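## Task

Take the tube standing in well B5 of the grey source rack RA and seat it in well A1 of the yellow destination rack RB, and take the tube in RA well C1 and seat it in RB well C1. Every tube not named must finish upright in its original well (moving one temporarily is allowed). Both racks must finish roughly where they began and flat on the bench mat (moving them temporarily is allowed). Anything kept in place only by the robot at the end does not count. Open the gripper and move the arm away (resting on DONE or its housing is acceptable), then press DONE; the job is over once DONE is pushed down. Pressing DONE while a required change is still wrong is worse than never pressing it.

## Robot and tools

Robot: one six-joint arm (big_yam) on a base, with a two-finger parallel gripper and a wrist camera. Joint order everywhere (rows and result lists): waist, shoulder, elbow, wrist pitch, wrist yaw, wrist roll, then the gripper. Stated joint ranges in rad: waist -2.880 to 2.880, shoulder 0.000 to 3.142, elbow 0.000 to 3.019, wrist pitch -1.693 to 1.571, wrist yaw -1.571 to 1.571, wrist roll -2.094 to 2.094; real ends may differ by up to 0.019 rad. The pinch point sits between the finger pads about 1 cm behind the tips; the fingers point along its +z and close along its y.

Scene frame: origin on the table top under the base, +z up, +y to the left when facing along +x. The base may be slightly tilted. RA is grey, RB yellow; initially row A of each rack is closest to the base and column 1 is on the left seen from the base. Racks are loose, and loose objects may occasionally be nudged by outside pushes. DONE is a button; push it until the lamp above it lights.

execute_actions(actions): actions is a list of actions run in order; each action is a table of up to 15 rows, one row per 1/30 s control step, and if shorter its last row repeats to fill 15 steps. One row serves the single arm: 7 numbers in [-1, 1], six joint displacements in the order above, then the gripper opening. Displacements are offsets from the joint angles at the start of that action (not from the previous row); for the first action of a call, from the last reported angles. Scale: 1.0 equals 1.264 rad waist, 1.32 shoulder, 1.276 elbow, 1.83 wrist pitch, 1.686 wrist yaw, 2.022 wrist roll. The opening is absolute: +1 fully open, -1 closed. A row may carry 6 extra numbers 0 to 1, per-joint stiffness scales that stay in force until replaced. An action asking a joint more than 0.019 rad beyond its range is refused; if the first action fails this, or any action is malformed, nothing in the call runs. An empty list only returns state and images.

move(target, speed, blocking): target is one row as above, displacements measured from the Joint positions in the latest result that shows them; all joints travel so they finish together (curved hand path), lasting 0.5 to 10 s. speed is the top rate of the joint with most to travel, 0.01 to 2 rad/s, default 0.5. blocking=false returns after 0.5 s while motion continues; then only wait or stop are accepted until a result shows the move has ended. Moves do not avoid obstacles, and faster moves or targets far beyond a contact strike and press harder. wait(seconds): 0 to 10, holds the last command. stop(): brakes a running move; it needs room. zoom_image(camera, region): region [x0, y0, x1, y1] pixels, at most 504 by 504. read_manual(section): licence texts only. finished_scene(scene): ends scene 1 or 2, irreversible; its result reveals the next task.

Cameras: cam_head_left, cam_head_right, cam_high, cam_low (672x504 each), cam_wrist (616x616 fisheye).

Motion limits: each step, a joint's target stays within a lead of its measured angle (0.264 waist, 0.32 shoulder, 0.276 elbow, 0.33 wrist pitch, 0.186 wrist yaw, 0.522 wrist roll rad), and targets are pulled back if they would shift the gripper over 70 mm; big changes take several actions, and unfinished motion must be recommanded. Very small commands of a few mm may not move the hand. Zero displacements can let the arm sag; to hold, command back toward the wanted angles first, then zeros, correcting any shortfall.

Results: Joint positions (rad; last is finger gap in m, 0.094 open), Joint velocities, Joint targets (current drive aims), grip_measured (opening on the command scale, may be off by about 1 mm), joint torques (offset, noisy), per-step readings with HELD on restrained steps, "joint sent to its limit", "joint command not followed" (clearance check intervened), and for move a "move:" line giving the ending (done, off_target, moving, held, fault), limits=held or none, and the joint furthest from target. FAULT, MOTOR HOT (from 85 °C) and OVER-TEMPERATURE FAULT (at 100 °C the arm goes limp and falls) also appear.

Gripping: to hold, command an opening about 0.03 below grip_measured; smaller gaps grip lighter. Per pad force tops out near 50 to 62 N.

Avoid: knocking anything off the table, dropping or slamming tubes, hard pushes, tipping racks, long heavy holds that heat motors, and pressing DONE before both tubes are seated and everything else is back. The robot keeps its last command while you think, so leave it in a safe hold.

Each tool is called after "Request:" as name(argument=value, ...), one argument or row to a line, values as JSON.

## Session

Request:
execute_actions(
  actions=[],
)

Scene clock: 0.00 s.
grip_measured=+1.000
Joint names: [waist, shoulder, elbow, wrist pitch, wrist yaw, wrist roll]
Joint positions: [-0.116  2.933  2.564 -1.588  0.443 -0.759  0.094]
Joint velocities: [-0.024 -0.015 -0.002  0.007  0.007  0.022  0.   ]
Joint torques (N m, as the arm reports them, + toward a larger angle): no reading
Joint targets: [-0.116 2.932 2.586 -1.589 0.443 -0.759]
Joint stiffness scale: [1. 1. 1. 1. 1. 1.]

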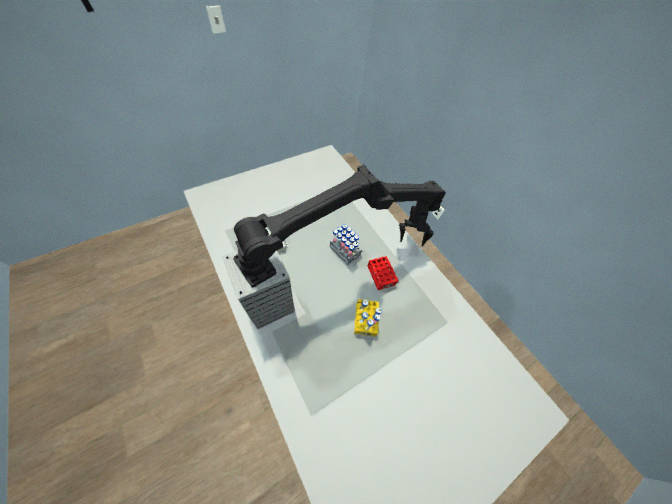

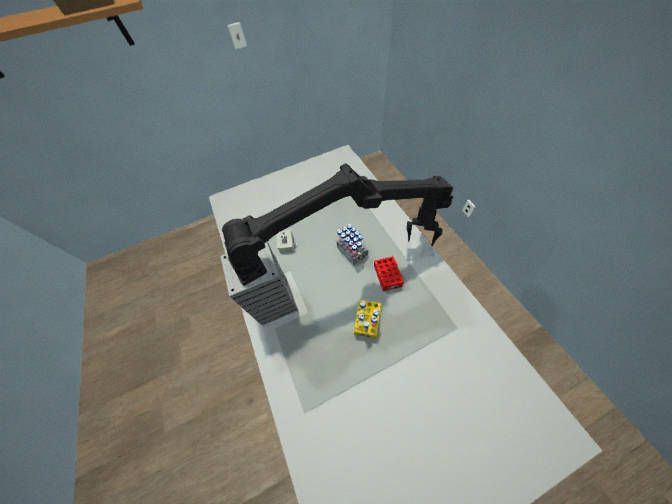

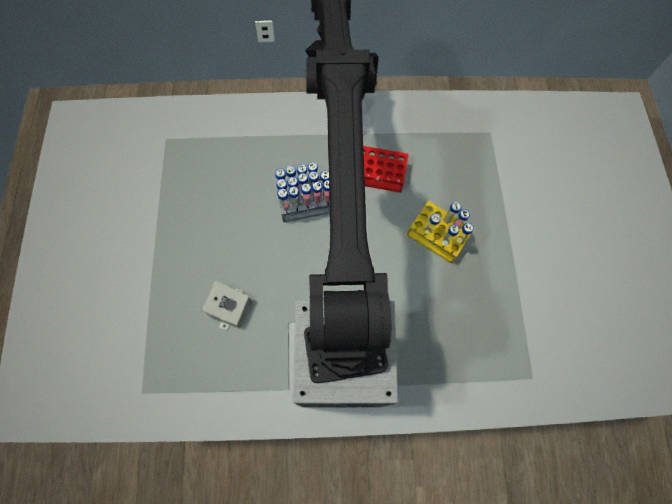

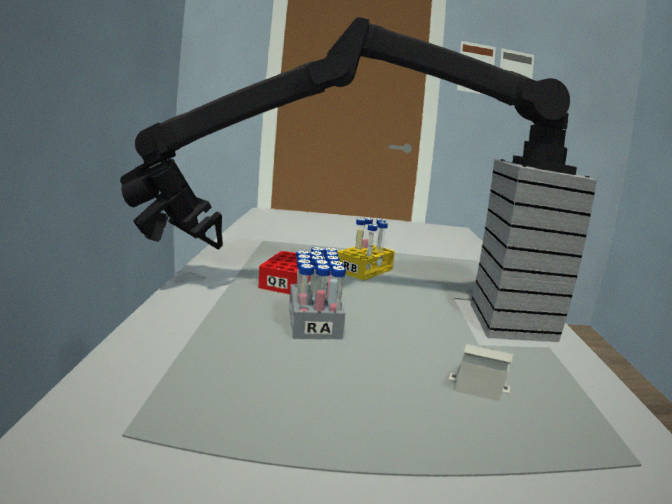

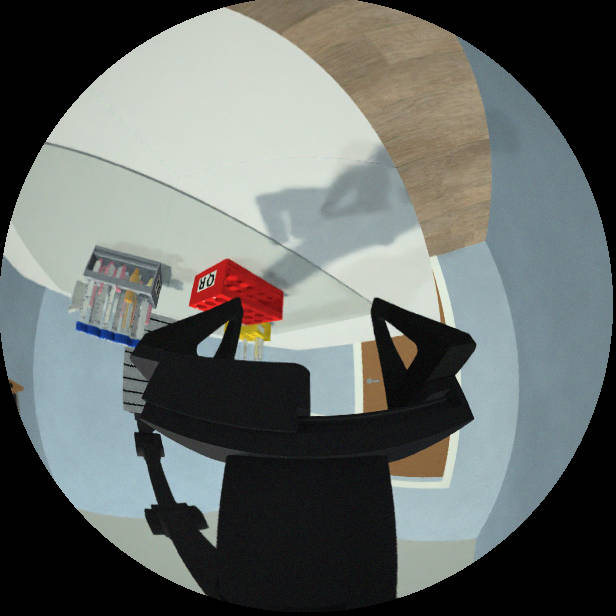

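Request:
move(
  target=[0.2,-0.75,-1,0.567,-0.263,0.375,1],
  speed=1,
)

Request:
move(
  target=[0,0,-0.287,0,0,0,1],
  speed=0.6,
)

Scene clock: 23.00 s.
grip_measured=+1.000
Joint names: [waist, shoulder, elbow, wrist pitch, wrist yaw, wrist roll]
Joint positions: [ 0.134  1.94   1.289 -0.571  0.001 -0.012  0.094]
Joint velocities: [-0.005 -0.005 -0.002 -0.012  0.037 -0.081  0.   ]
Joint torques (N m, as the arm reports them, + toward a larger angle): [ -2.07 -17.46   8.62   1.67  -0.22   0.1 ]
Joint targets: [0.137 1.943 1.288 -0.550 -0.001 -0.000]
Joint stiffness scale: [1. 1. 1. 1. 1. 1.]
move: done; limits=none; farthest joint: the wrist pitch, 0.020 radians from its target (1.037 radians at the start)

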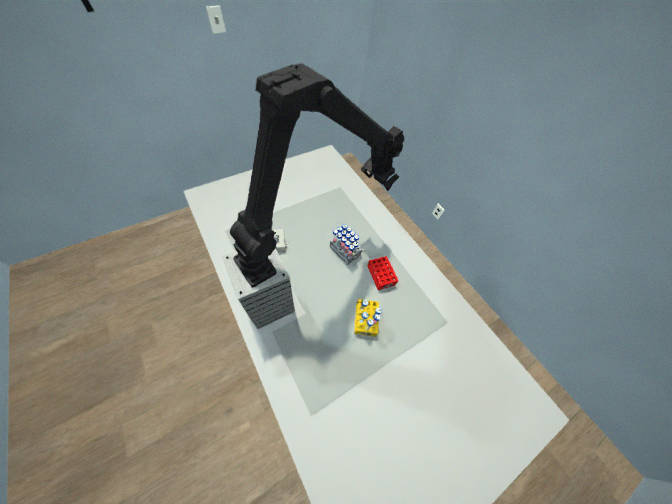

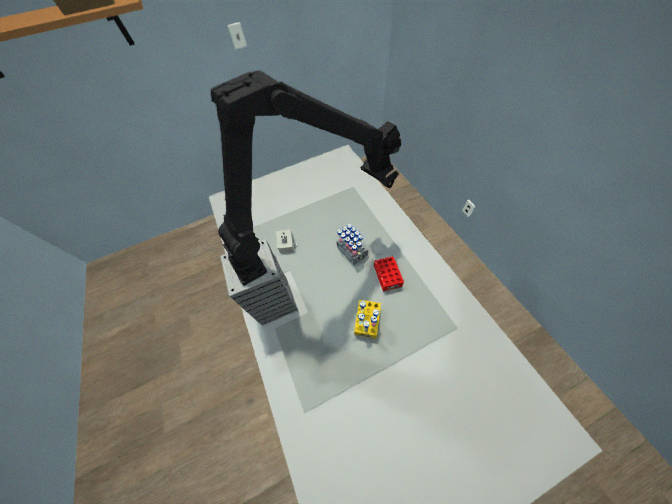

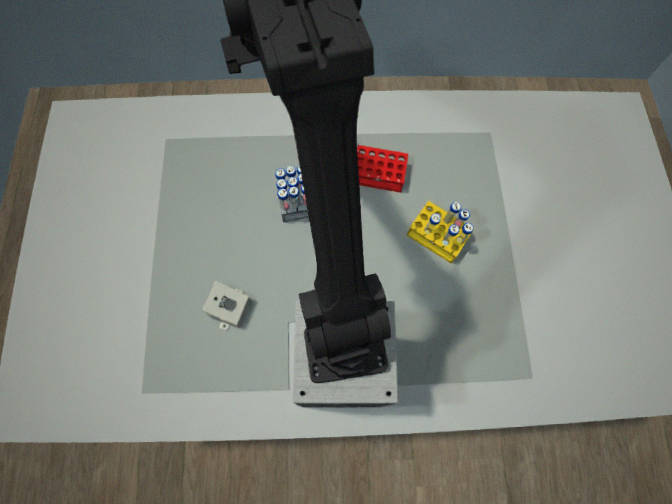

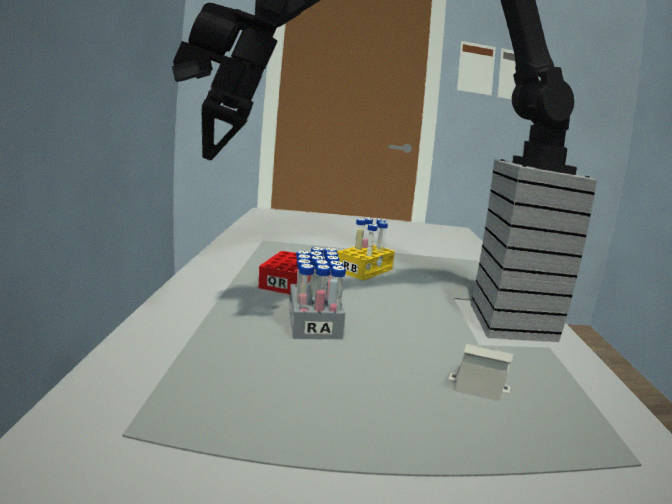

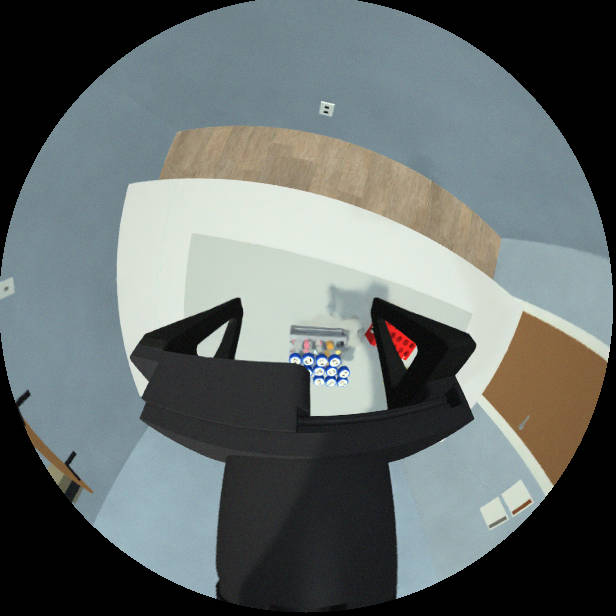

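Scene clock: 24.03 s.
grip_measured=+1.000
Joint names: [waist, shoulder, elbow, wrist pitch, wrist yaw, wrist roll]
Joint positions: [ 0.134  1.94   0.911 -0.571  0.001 -0.012  0.094]
Joint velocities: [-0.005  0.005 -0.002  0.007 -0.051 -0.051  0.   ]
Joint torques (N m, as the arm reports them, + toward a larger angle): [ -2.83 -13.65   6.55   0.55  -0.14  -0.02]
Joint targets: [0.134 1.940 0.922 -0.571 0.001 -0.012]
Joint stiffness scale: [1. 1. 1. 1. 1. 1.]
move: done; limits=none; farthest joint: the elbow, 0.012 radians from its target (0.366 radians at the start)

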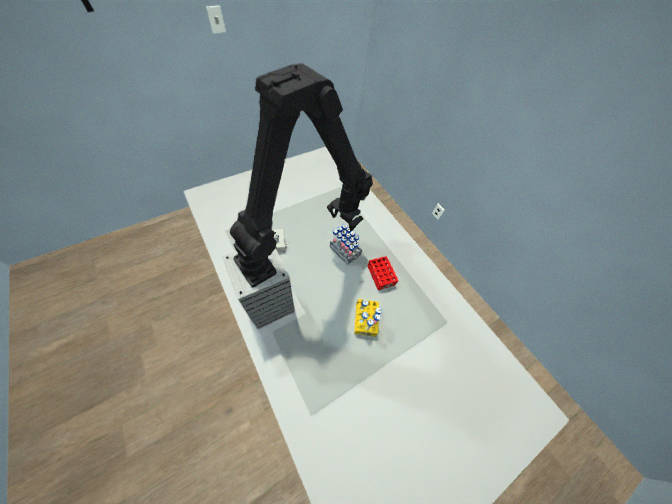

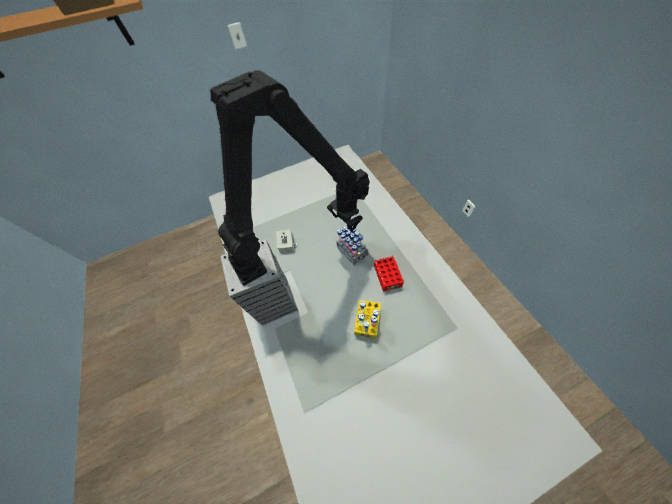

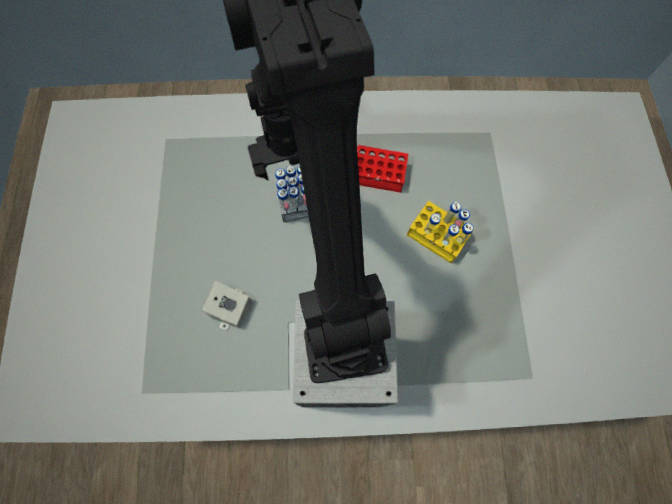

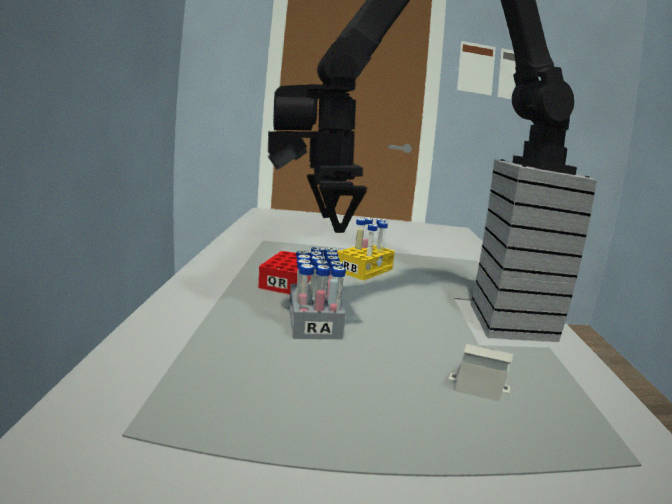

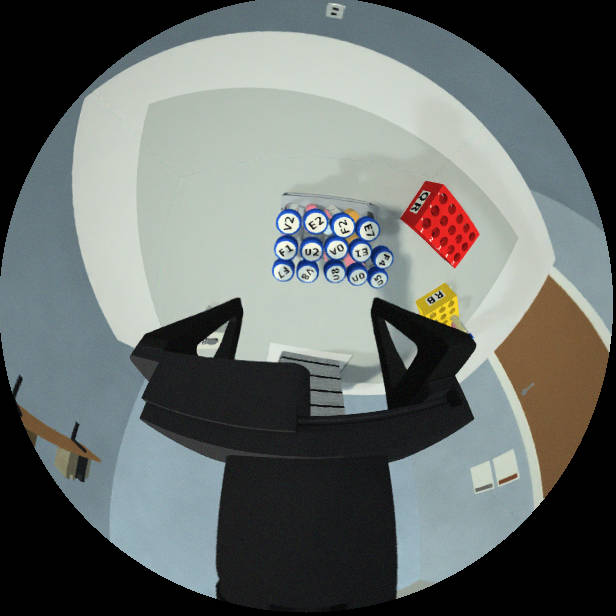

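Request:
move(
  target=[-0.128,0.047,0.045,0.03,0,0.005,-0.3],
)

Request:
zoom_image(
  camera="cam_wrist",
  region=[150,150,450,350],
)

Scene clock: 54.10 s.
grip_measured=-0.299
Joint names: [waist, shoulder, elbow, wrist pitch, wrist yaw, wrist roll]
Joint positions: [-0.034  1.992  0.943 -0.533  0.001 -0.011  0.033]
Joint velocities: [ 0.005 -0.005 -0.007  0.007  0.037  0.095 -0.   ]
Joint torques (N m, as the arm reports them, + toward a larger angle): [ -1.25 -13.8    7.49   1.11  -0.1    0.06]
Joint targets: [-0.028 2.002 0.968 -0.516 0.001 -0.002]
Joint stiffness scale: [1. 1. 1. 1. 1. 1.]
move: off_target; limits=none; farthest joint: the elbow, 0.026 radians from its target (0.058 radians at the start)

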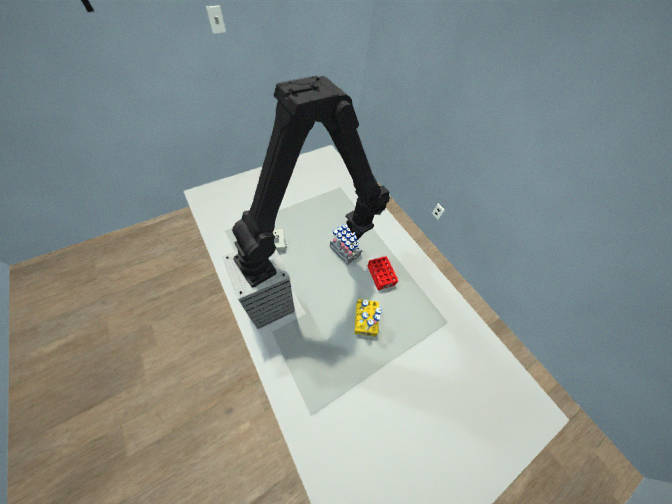

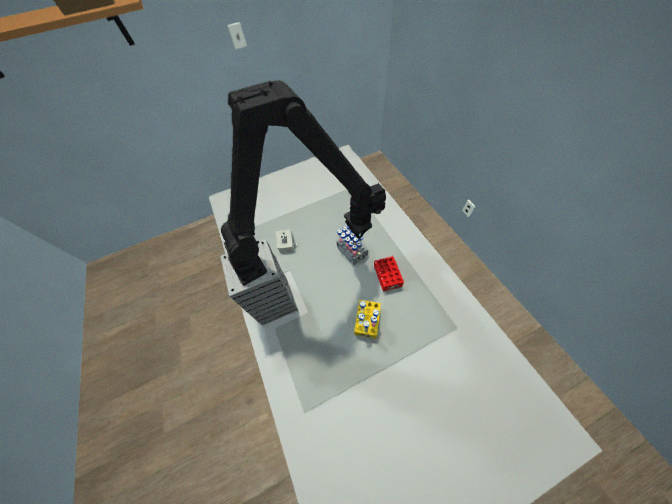

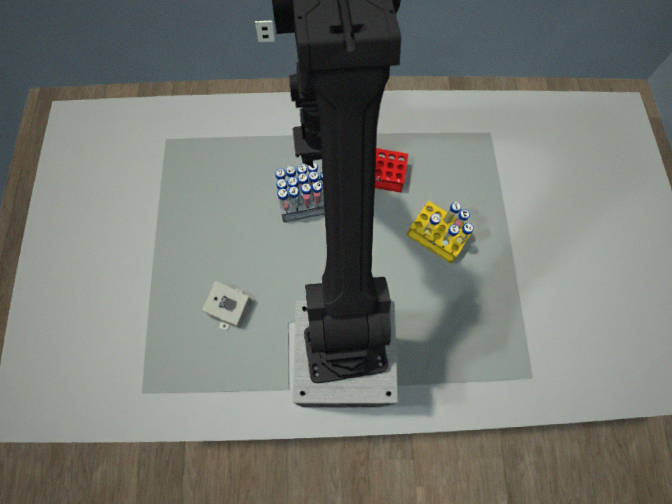

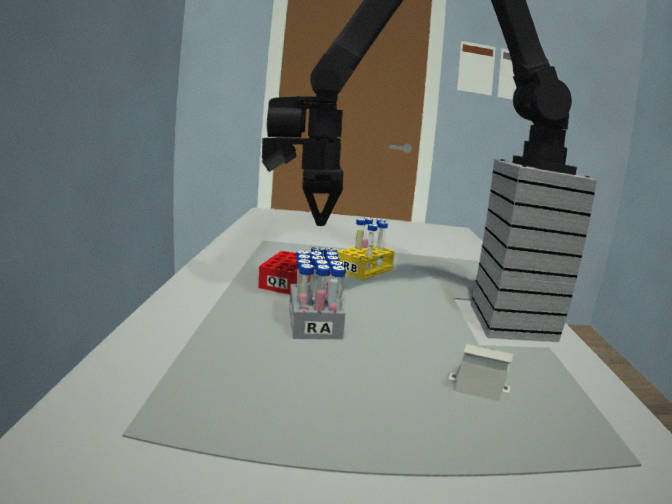

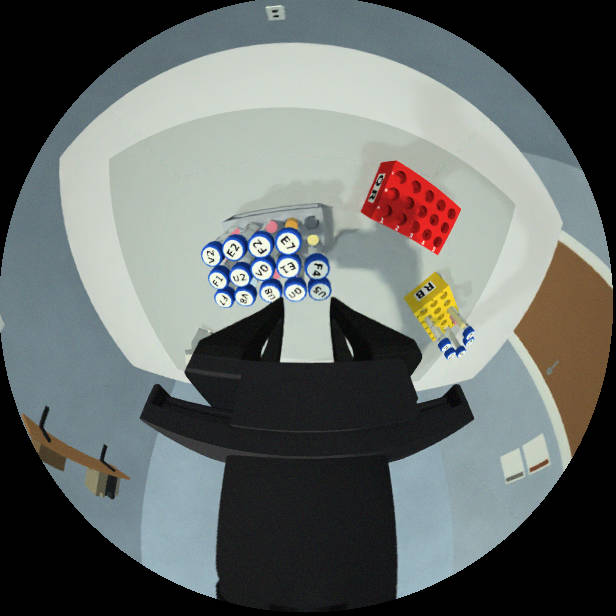

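Region (150, 150, 450, 350) of cam_wrist's 616x616 image, scaled by 1.680, with more detail than that image has.

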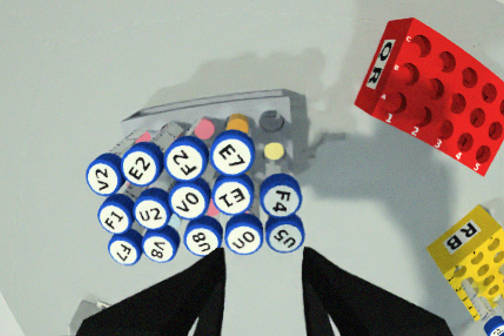

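Request:
move(
  target=[-0.024,0.083,0.022,0.062,0,0,-0.3],
  speed=0.2,
)

Request:
zoom_image(
  camera="cam_wrist",
  region=[150,150,450,350],
)

Scene clock: 69.83 s.
grip_measured=-0.299
Joint names: [waist, shoulder, elbow, wrist pitch, wrist yaw, wrist roll]
Joint positions: [-0.052  2.093  0.947 -0.437  0.001 -0.011  0.033]
Joint velocities: [ 0.005  0.005 -0.007 -0.002  0.066 -0.095 -0.   ]
Joint torques (N m, as the arm reports them, + toward a larger angle): [ -2.94 -13.71   6.46   1.09  -0.15  -0.02]
Joint targets: [-0.064 2.101 0.970 -0.419 0.001 -0.011]
Joint stiffness scale: [1. 1. 1. 1. 1. 1.]
move: off_target; limits=none; farthest joint: the elbow, 0.024 radians from its target (0.029 radians at the start)

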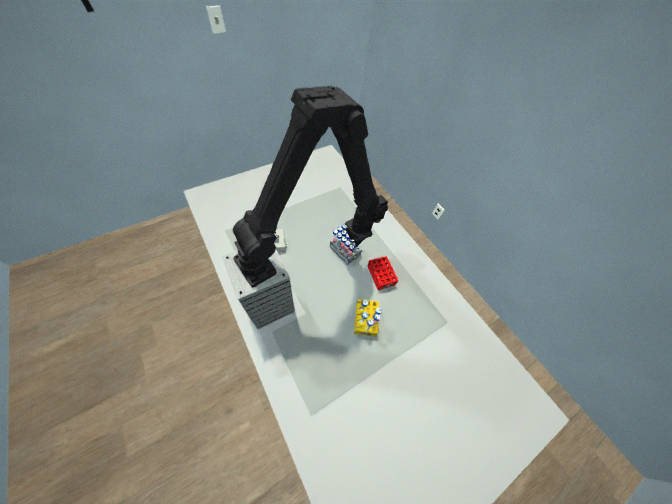

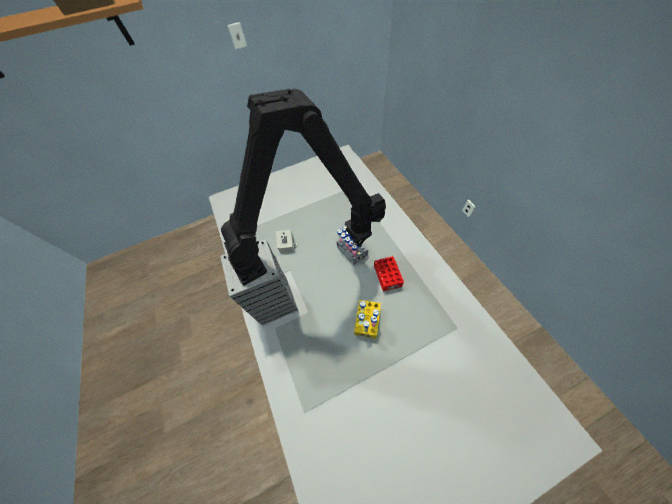

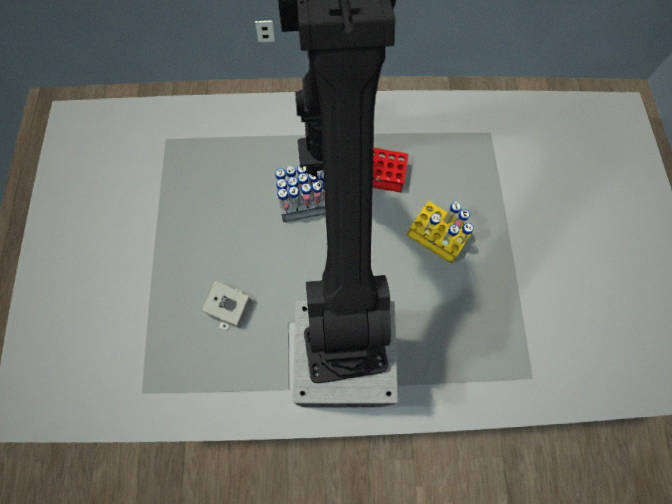

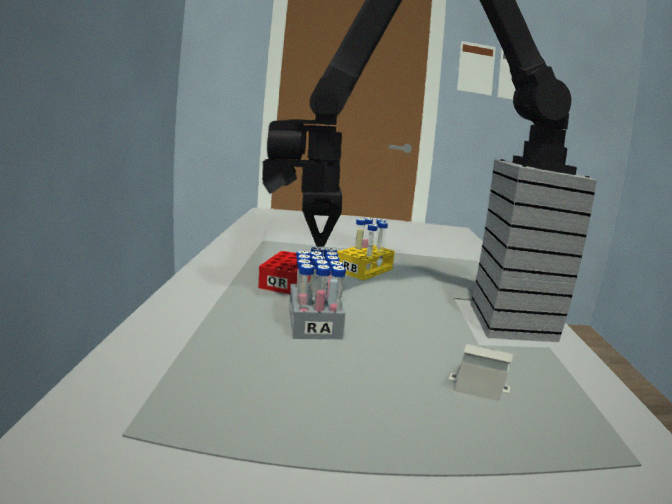

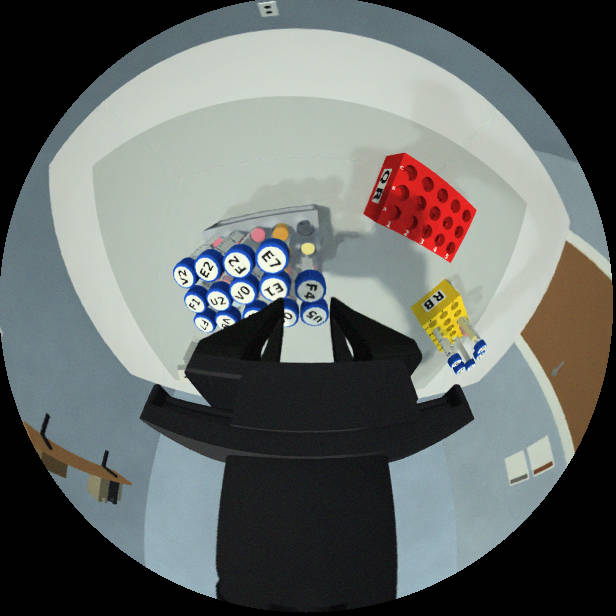

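Region (150, 150, 450, 350) of cam_wrist's 616x616 image, scaled by 1.680, with more detail than that image has.

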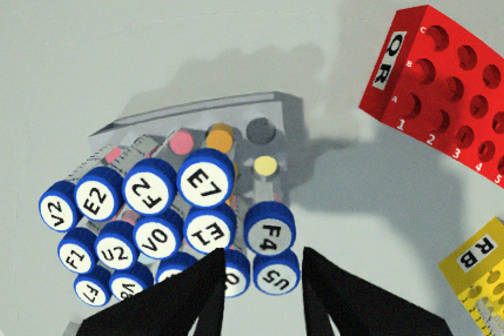

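Request:
move(
  target=[-0.016,0.006,0.018,0.009,0,0,-0.45],
  speed=0.1,
)

Request:
move(
  target=[-0.009,0.053,0.033,0.033,0,0,-0.45],
  speed=0.05,
)

Request:
zoom_image(
  camera="cam_wrist",
  region=[150,150,450,350],
)

Scene clock: 79.73 s.
grip_measured=-0.449
Joint names: [waist, shoulder, elbow, wrist pitch, wrist yaw, wrist roll]
Joint positions: [-0.058  2.093  0.947 -0.437  0.001 -0.011  0.026]
Joint velocities: [ 0.015  0.005  0.002 -0.007 -0.051 -0.007 -0.   ]
Joint torques (N m, as the arm reports them, + toward a larger angle): [ -4.26 -14.36   6.25   0.97  -0.15  -0.02]
Joint targets: [-0.072 2.100 0.970 -0.420 0.001 -0.011]
Joint stiffness scale: [1. 1. 1. 1. 1. 1.]
move: off_target; limits=none; farthest joint: the elbow, 0.023 radians from its target (0.023 radians at the start)

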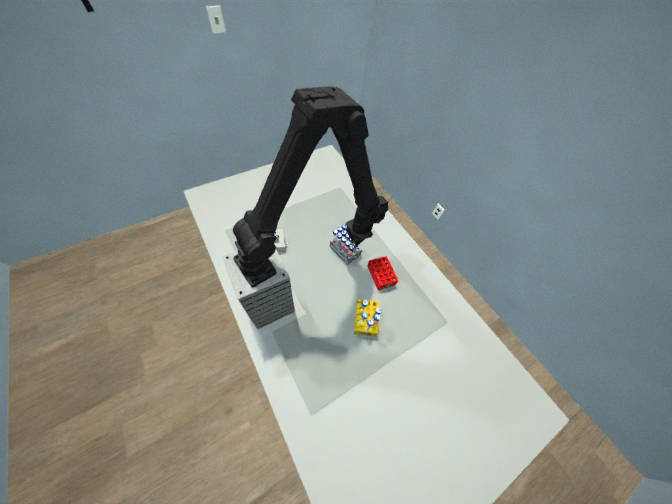

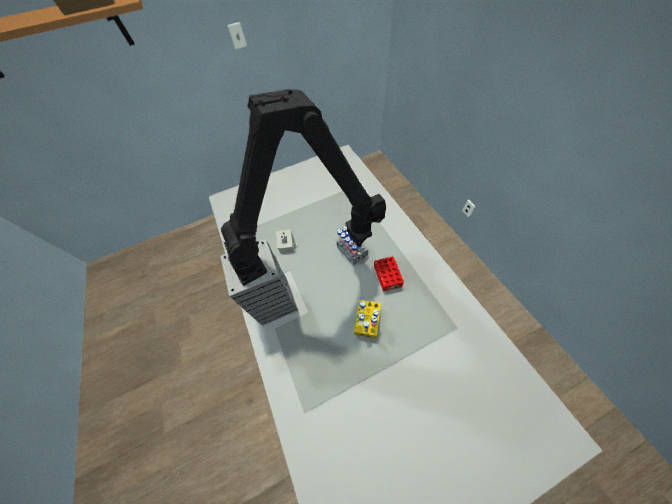

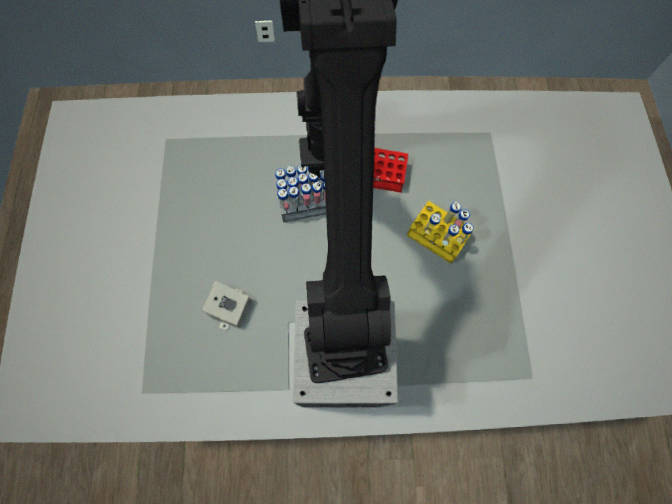

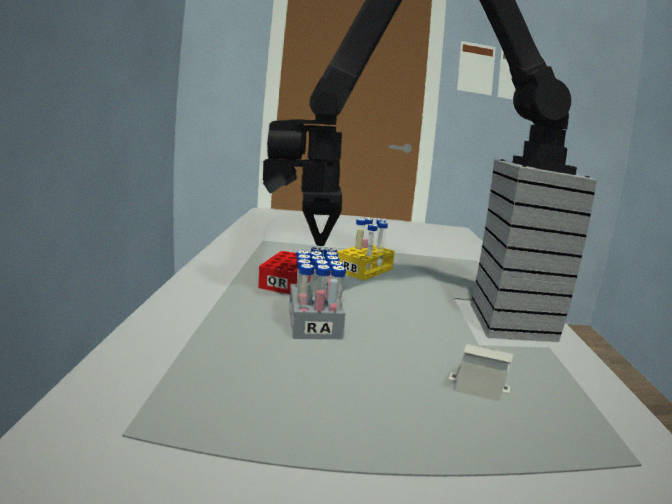

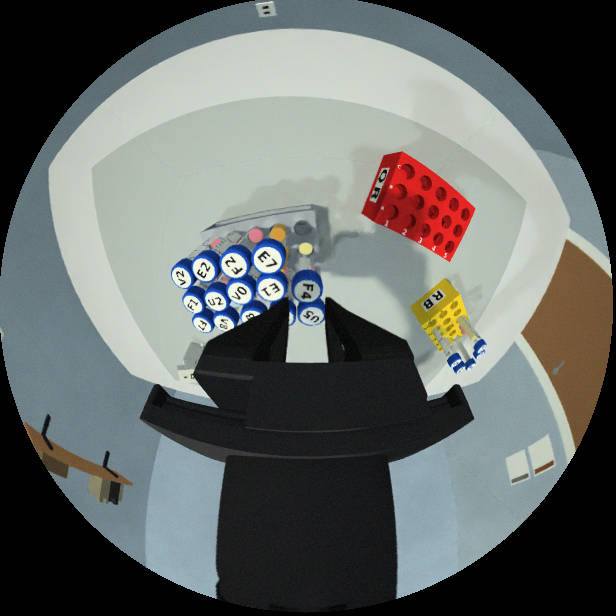

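Scene clock: 81.43 s.
grip_measured=-0.449
Joint names: [waist, shoulder, elbow, wrist pitch, wrist yaw, wrist roll]
Joint positions: [-0.058  2.148  0.967 -0.394  0.001 -0.011  0.026]
Joint velocities: [-0.005  0.005 -0.002 -0.007  0.11  -0.022  0.   ]
Joint torques (N m, as the arm reports them, + toward a larger angle): [ -2.52 -13.49   5.91   1.05  -0.13  -0.02]
Joint targets: [-0.069 2.163 0.989 -0.376 0.001 -0.011]
Joint stiffness scale: [1. 1. 1. 1. 1. 1.]
move: off_target; limits=none; farthest joint: the elbow, 0.023 radians from its target (0.042 radians at the start)

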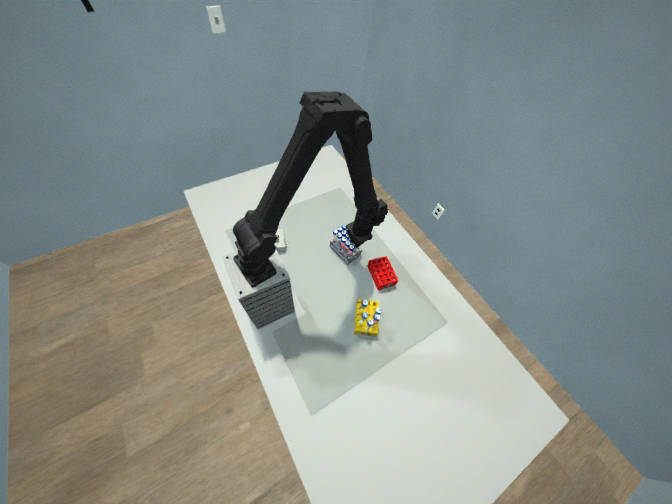

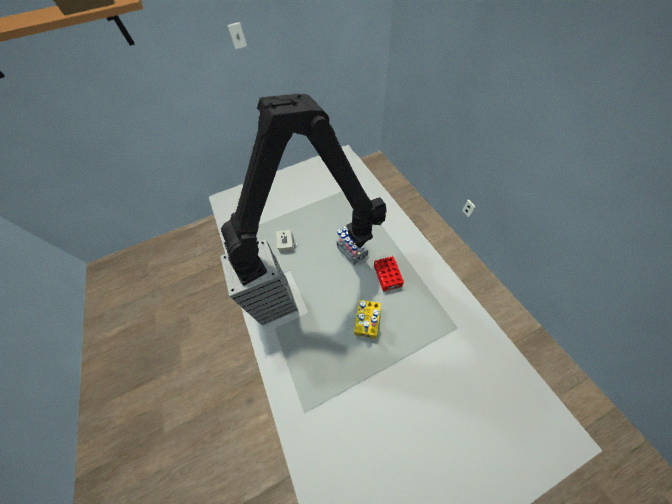

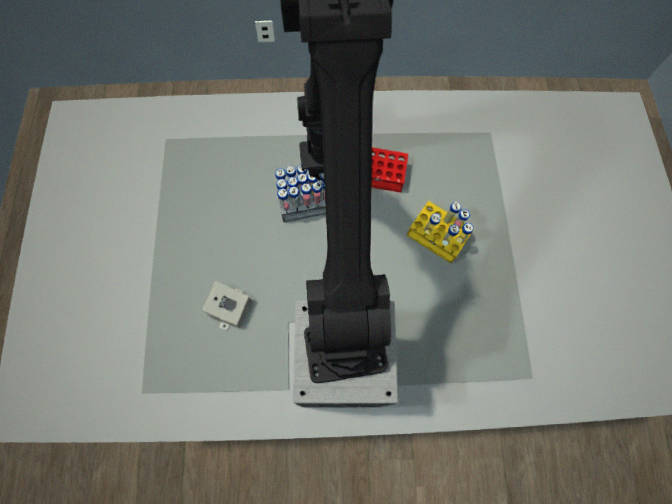

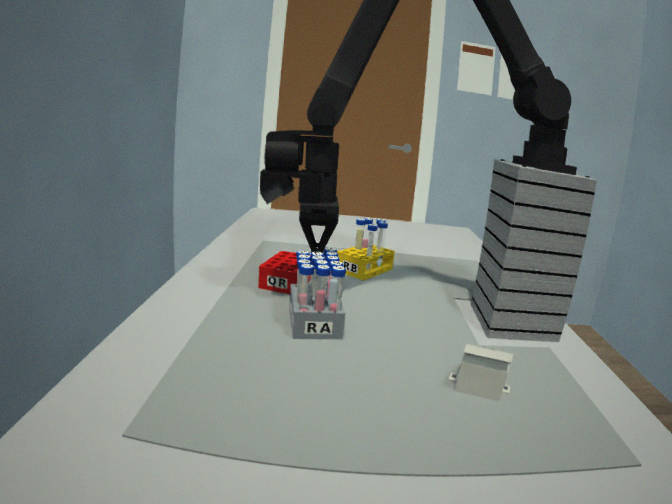

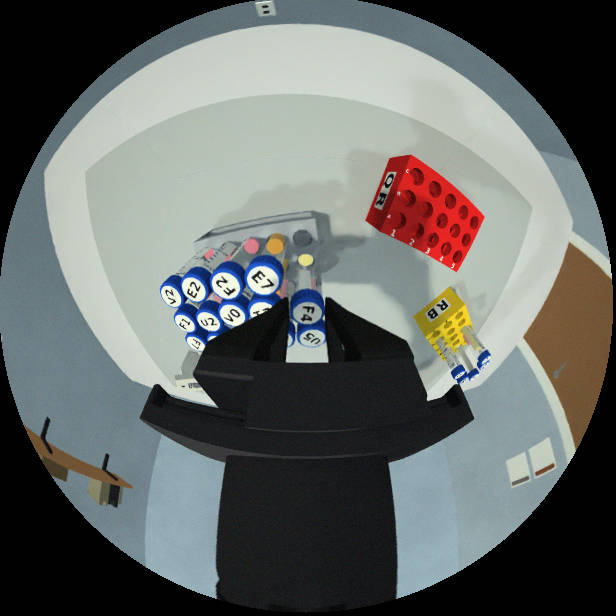

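Region (150, 150, 450, 350) of cam_wrist's 616x616 image, scaled by 1.680, with more detail than that image has.

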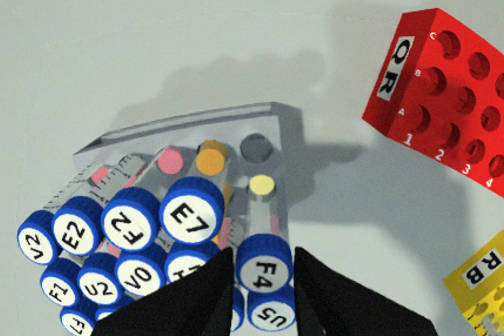

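Request:
move(
  target=[-0.009,0.018,0.016,0.015,0,0,-0.45],
  speed=0.03,
)

Request:
move(
  target=[-0.009,0.006,0.017,0.009,0,0,-0.6],
  speed=0.03,
)

Scene clock: 88.87 s.
grip_measured=-0.449
Joint names: [waist, shoulder, elbow, wrist pitch, wrist yaw, wrist roll]
Joint positions: [-0.058  2.157  0.967 -0.385  0.001 -0.011  0.026]
Joint velocities: [ 0.005 -0.005 -0.007  0.007 -0.066 -0.022 -0.   ]
Joint torques (N m, as the arm reports them, + toward a larger angle): [ -2.71 -13.25   5.58   1.15  -0.16  -0.02]
Joint targets: [-0.069 2.172 0.987 -0.367 0.001 -0.011]
Joint stiffness scale: [1. 1. 1. 1. 1. 1.]
move: off_target; limits=none; farthest joint: the elbow, 0.021 radians from its target (0.021 radians at the start)

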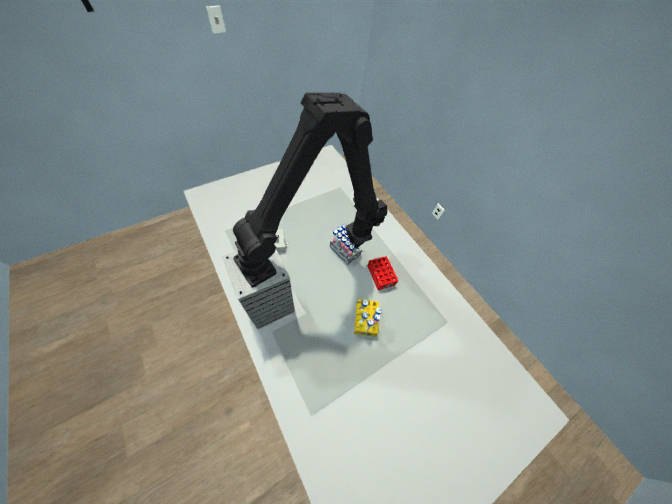

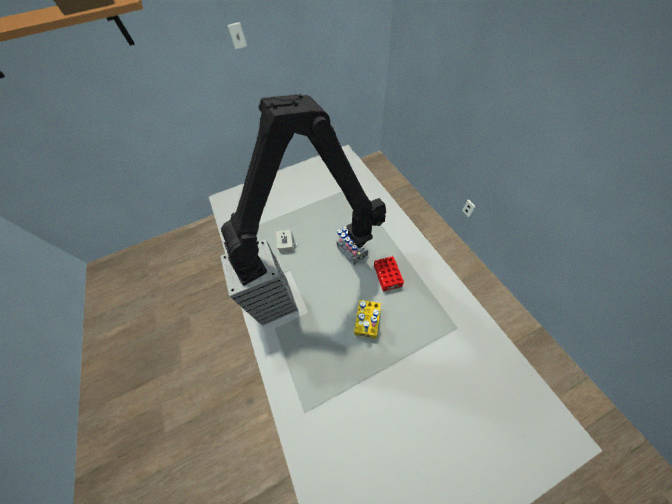

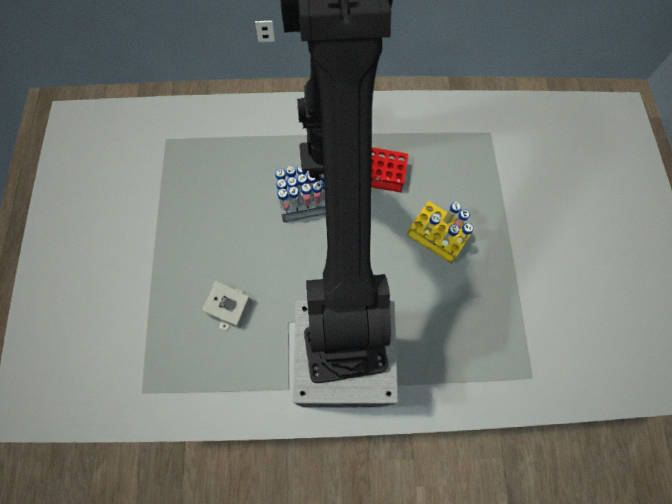

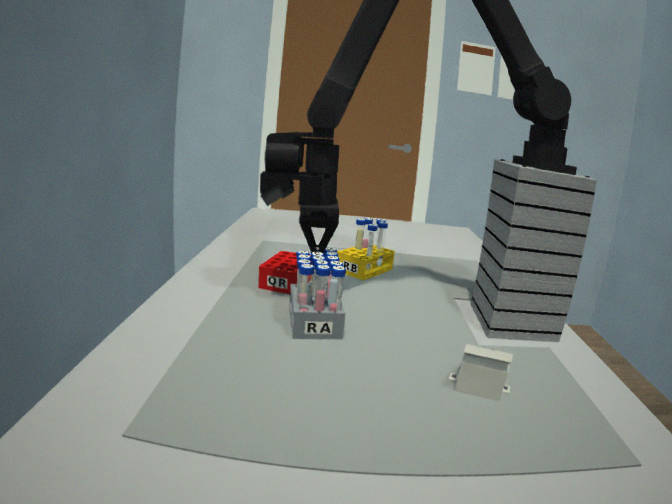

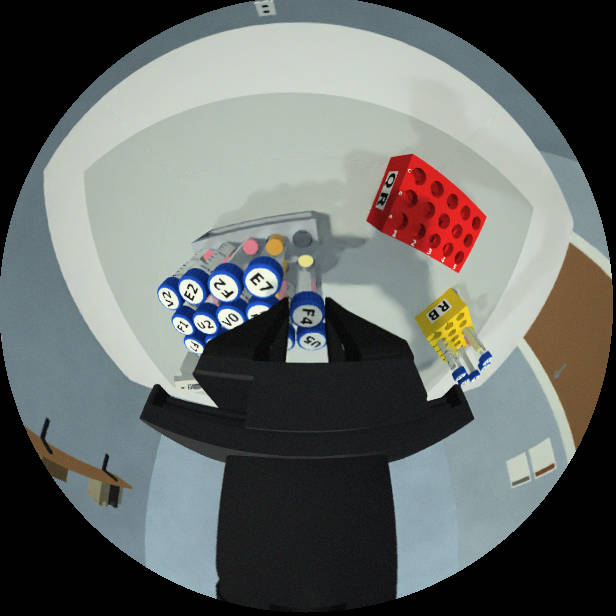

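Scene clock: 89.80 s.
grip_measured=-0.544
Joint names: [waist, shoulder, elbow, wrist pitch, wrist yaw, wrist roll]
Joint positions: [-0.058  2.157  0.967 -0.385  0.001 -0.011  0.021]
Joint velocities: [-0.015 -0.005  0.007  0.002 -0.066  0.022  0.   ]
Joint torques (N m, as the arm reports them, + toward a larger angle): [ -2.63 -13.99   5.79   1.    -0.12   0.02]
Joint targets: [-0.069 2.165 0.988 -0.368 0.001 -0.011]
Joint stiffness scale: [1. 1. 1. 1. 1. 1.]
move: off_target; limits=none; farthest joint: the elbow, 0.022 radians from its target (0.022 radians at the start)

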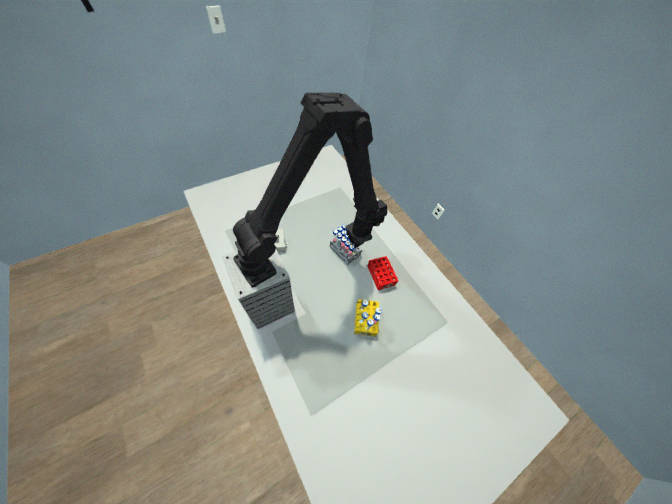

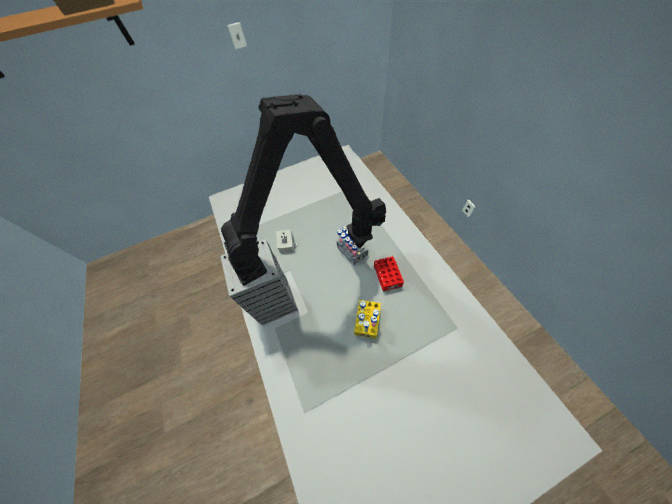

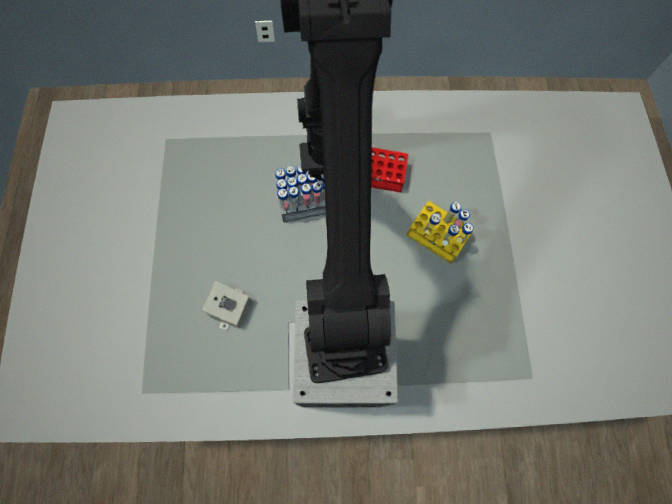

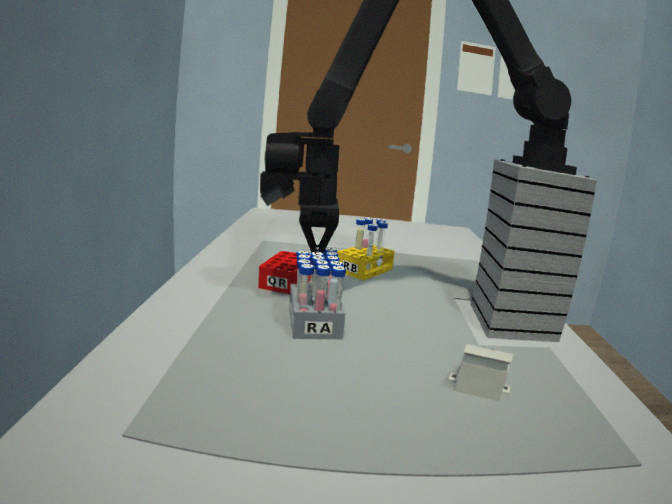

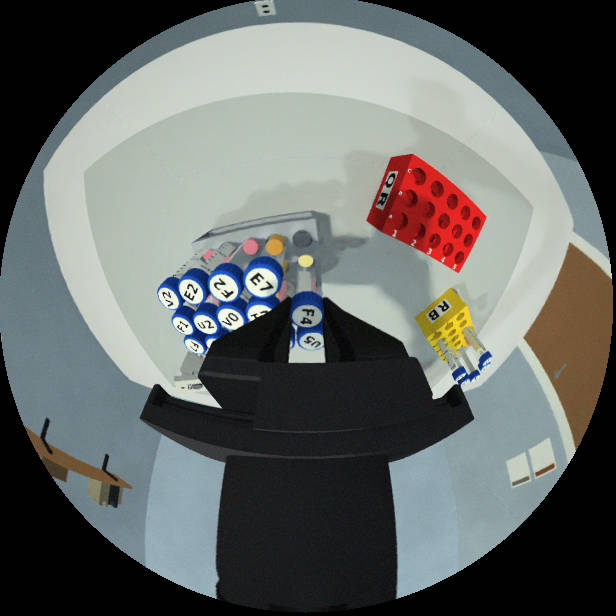

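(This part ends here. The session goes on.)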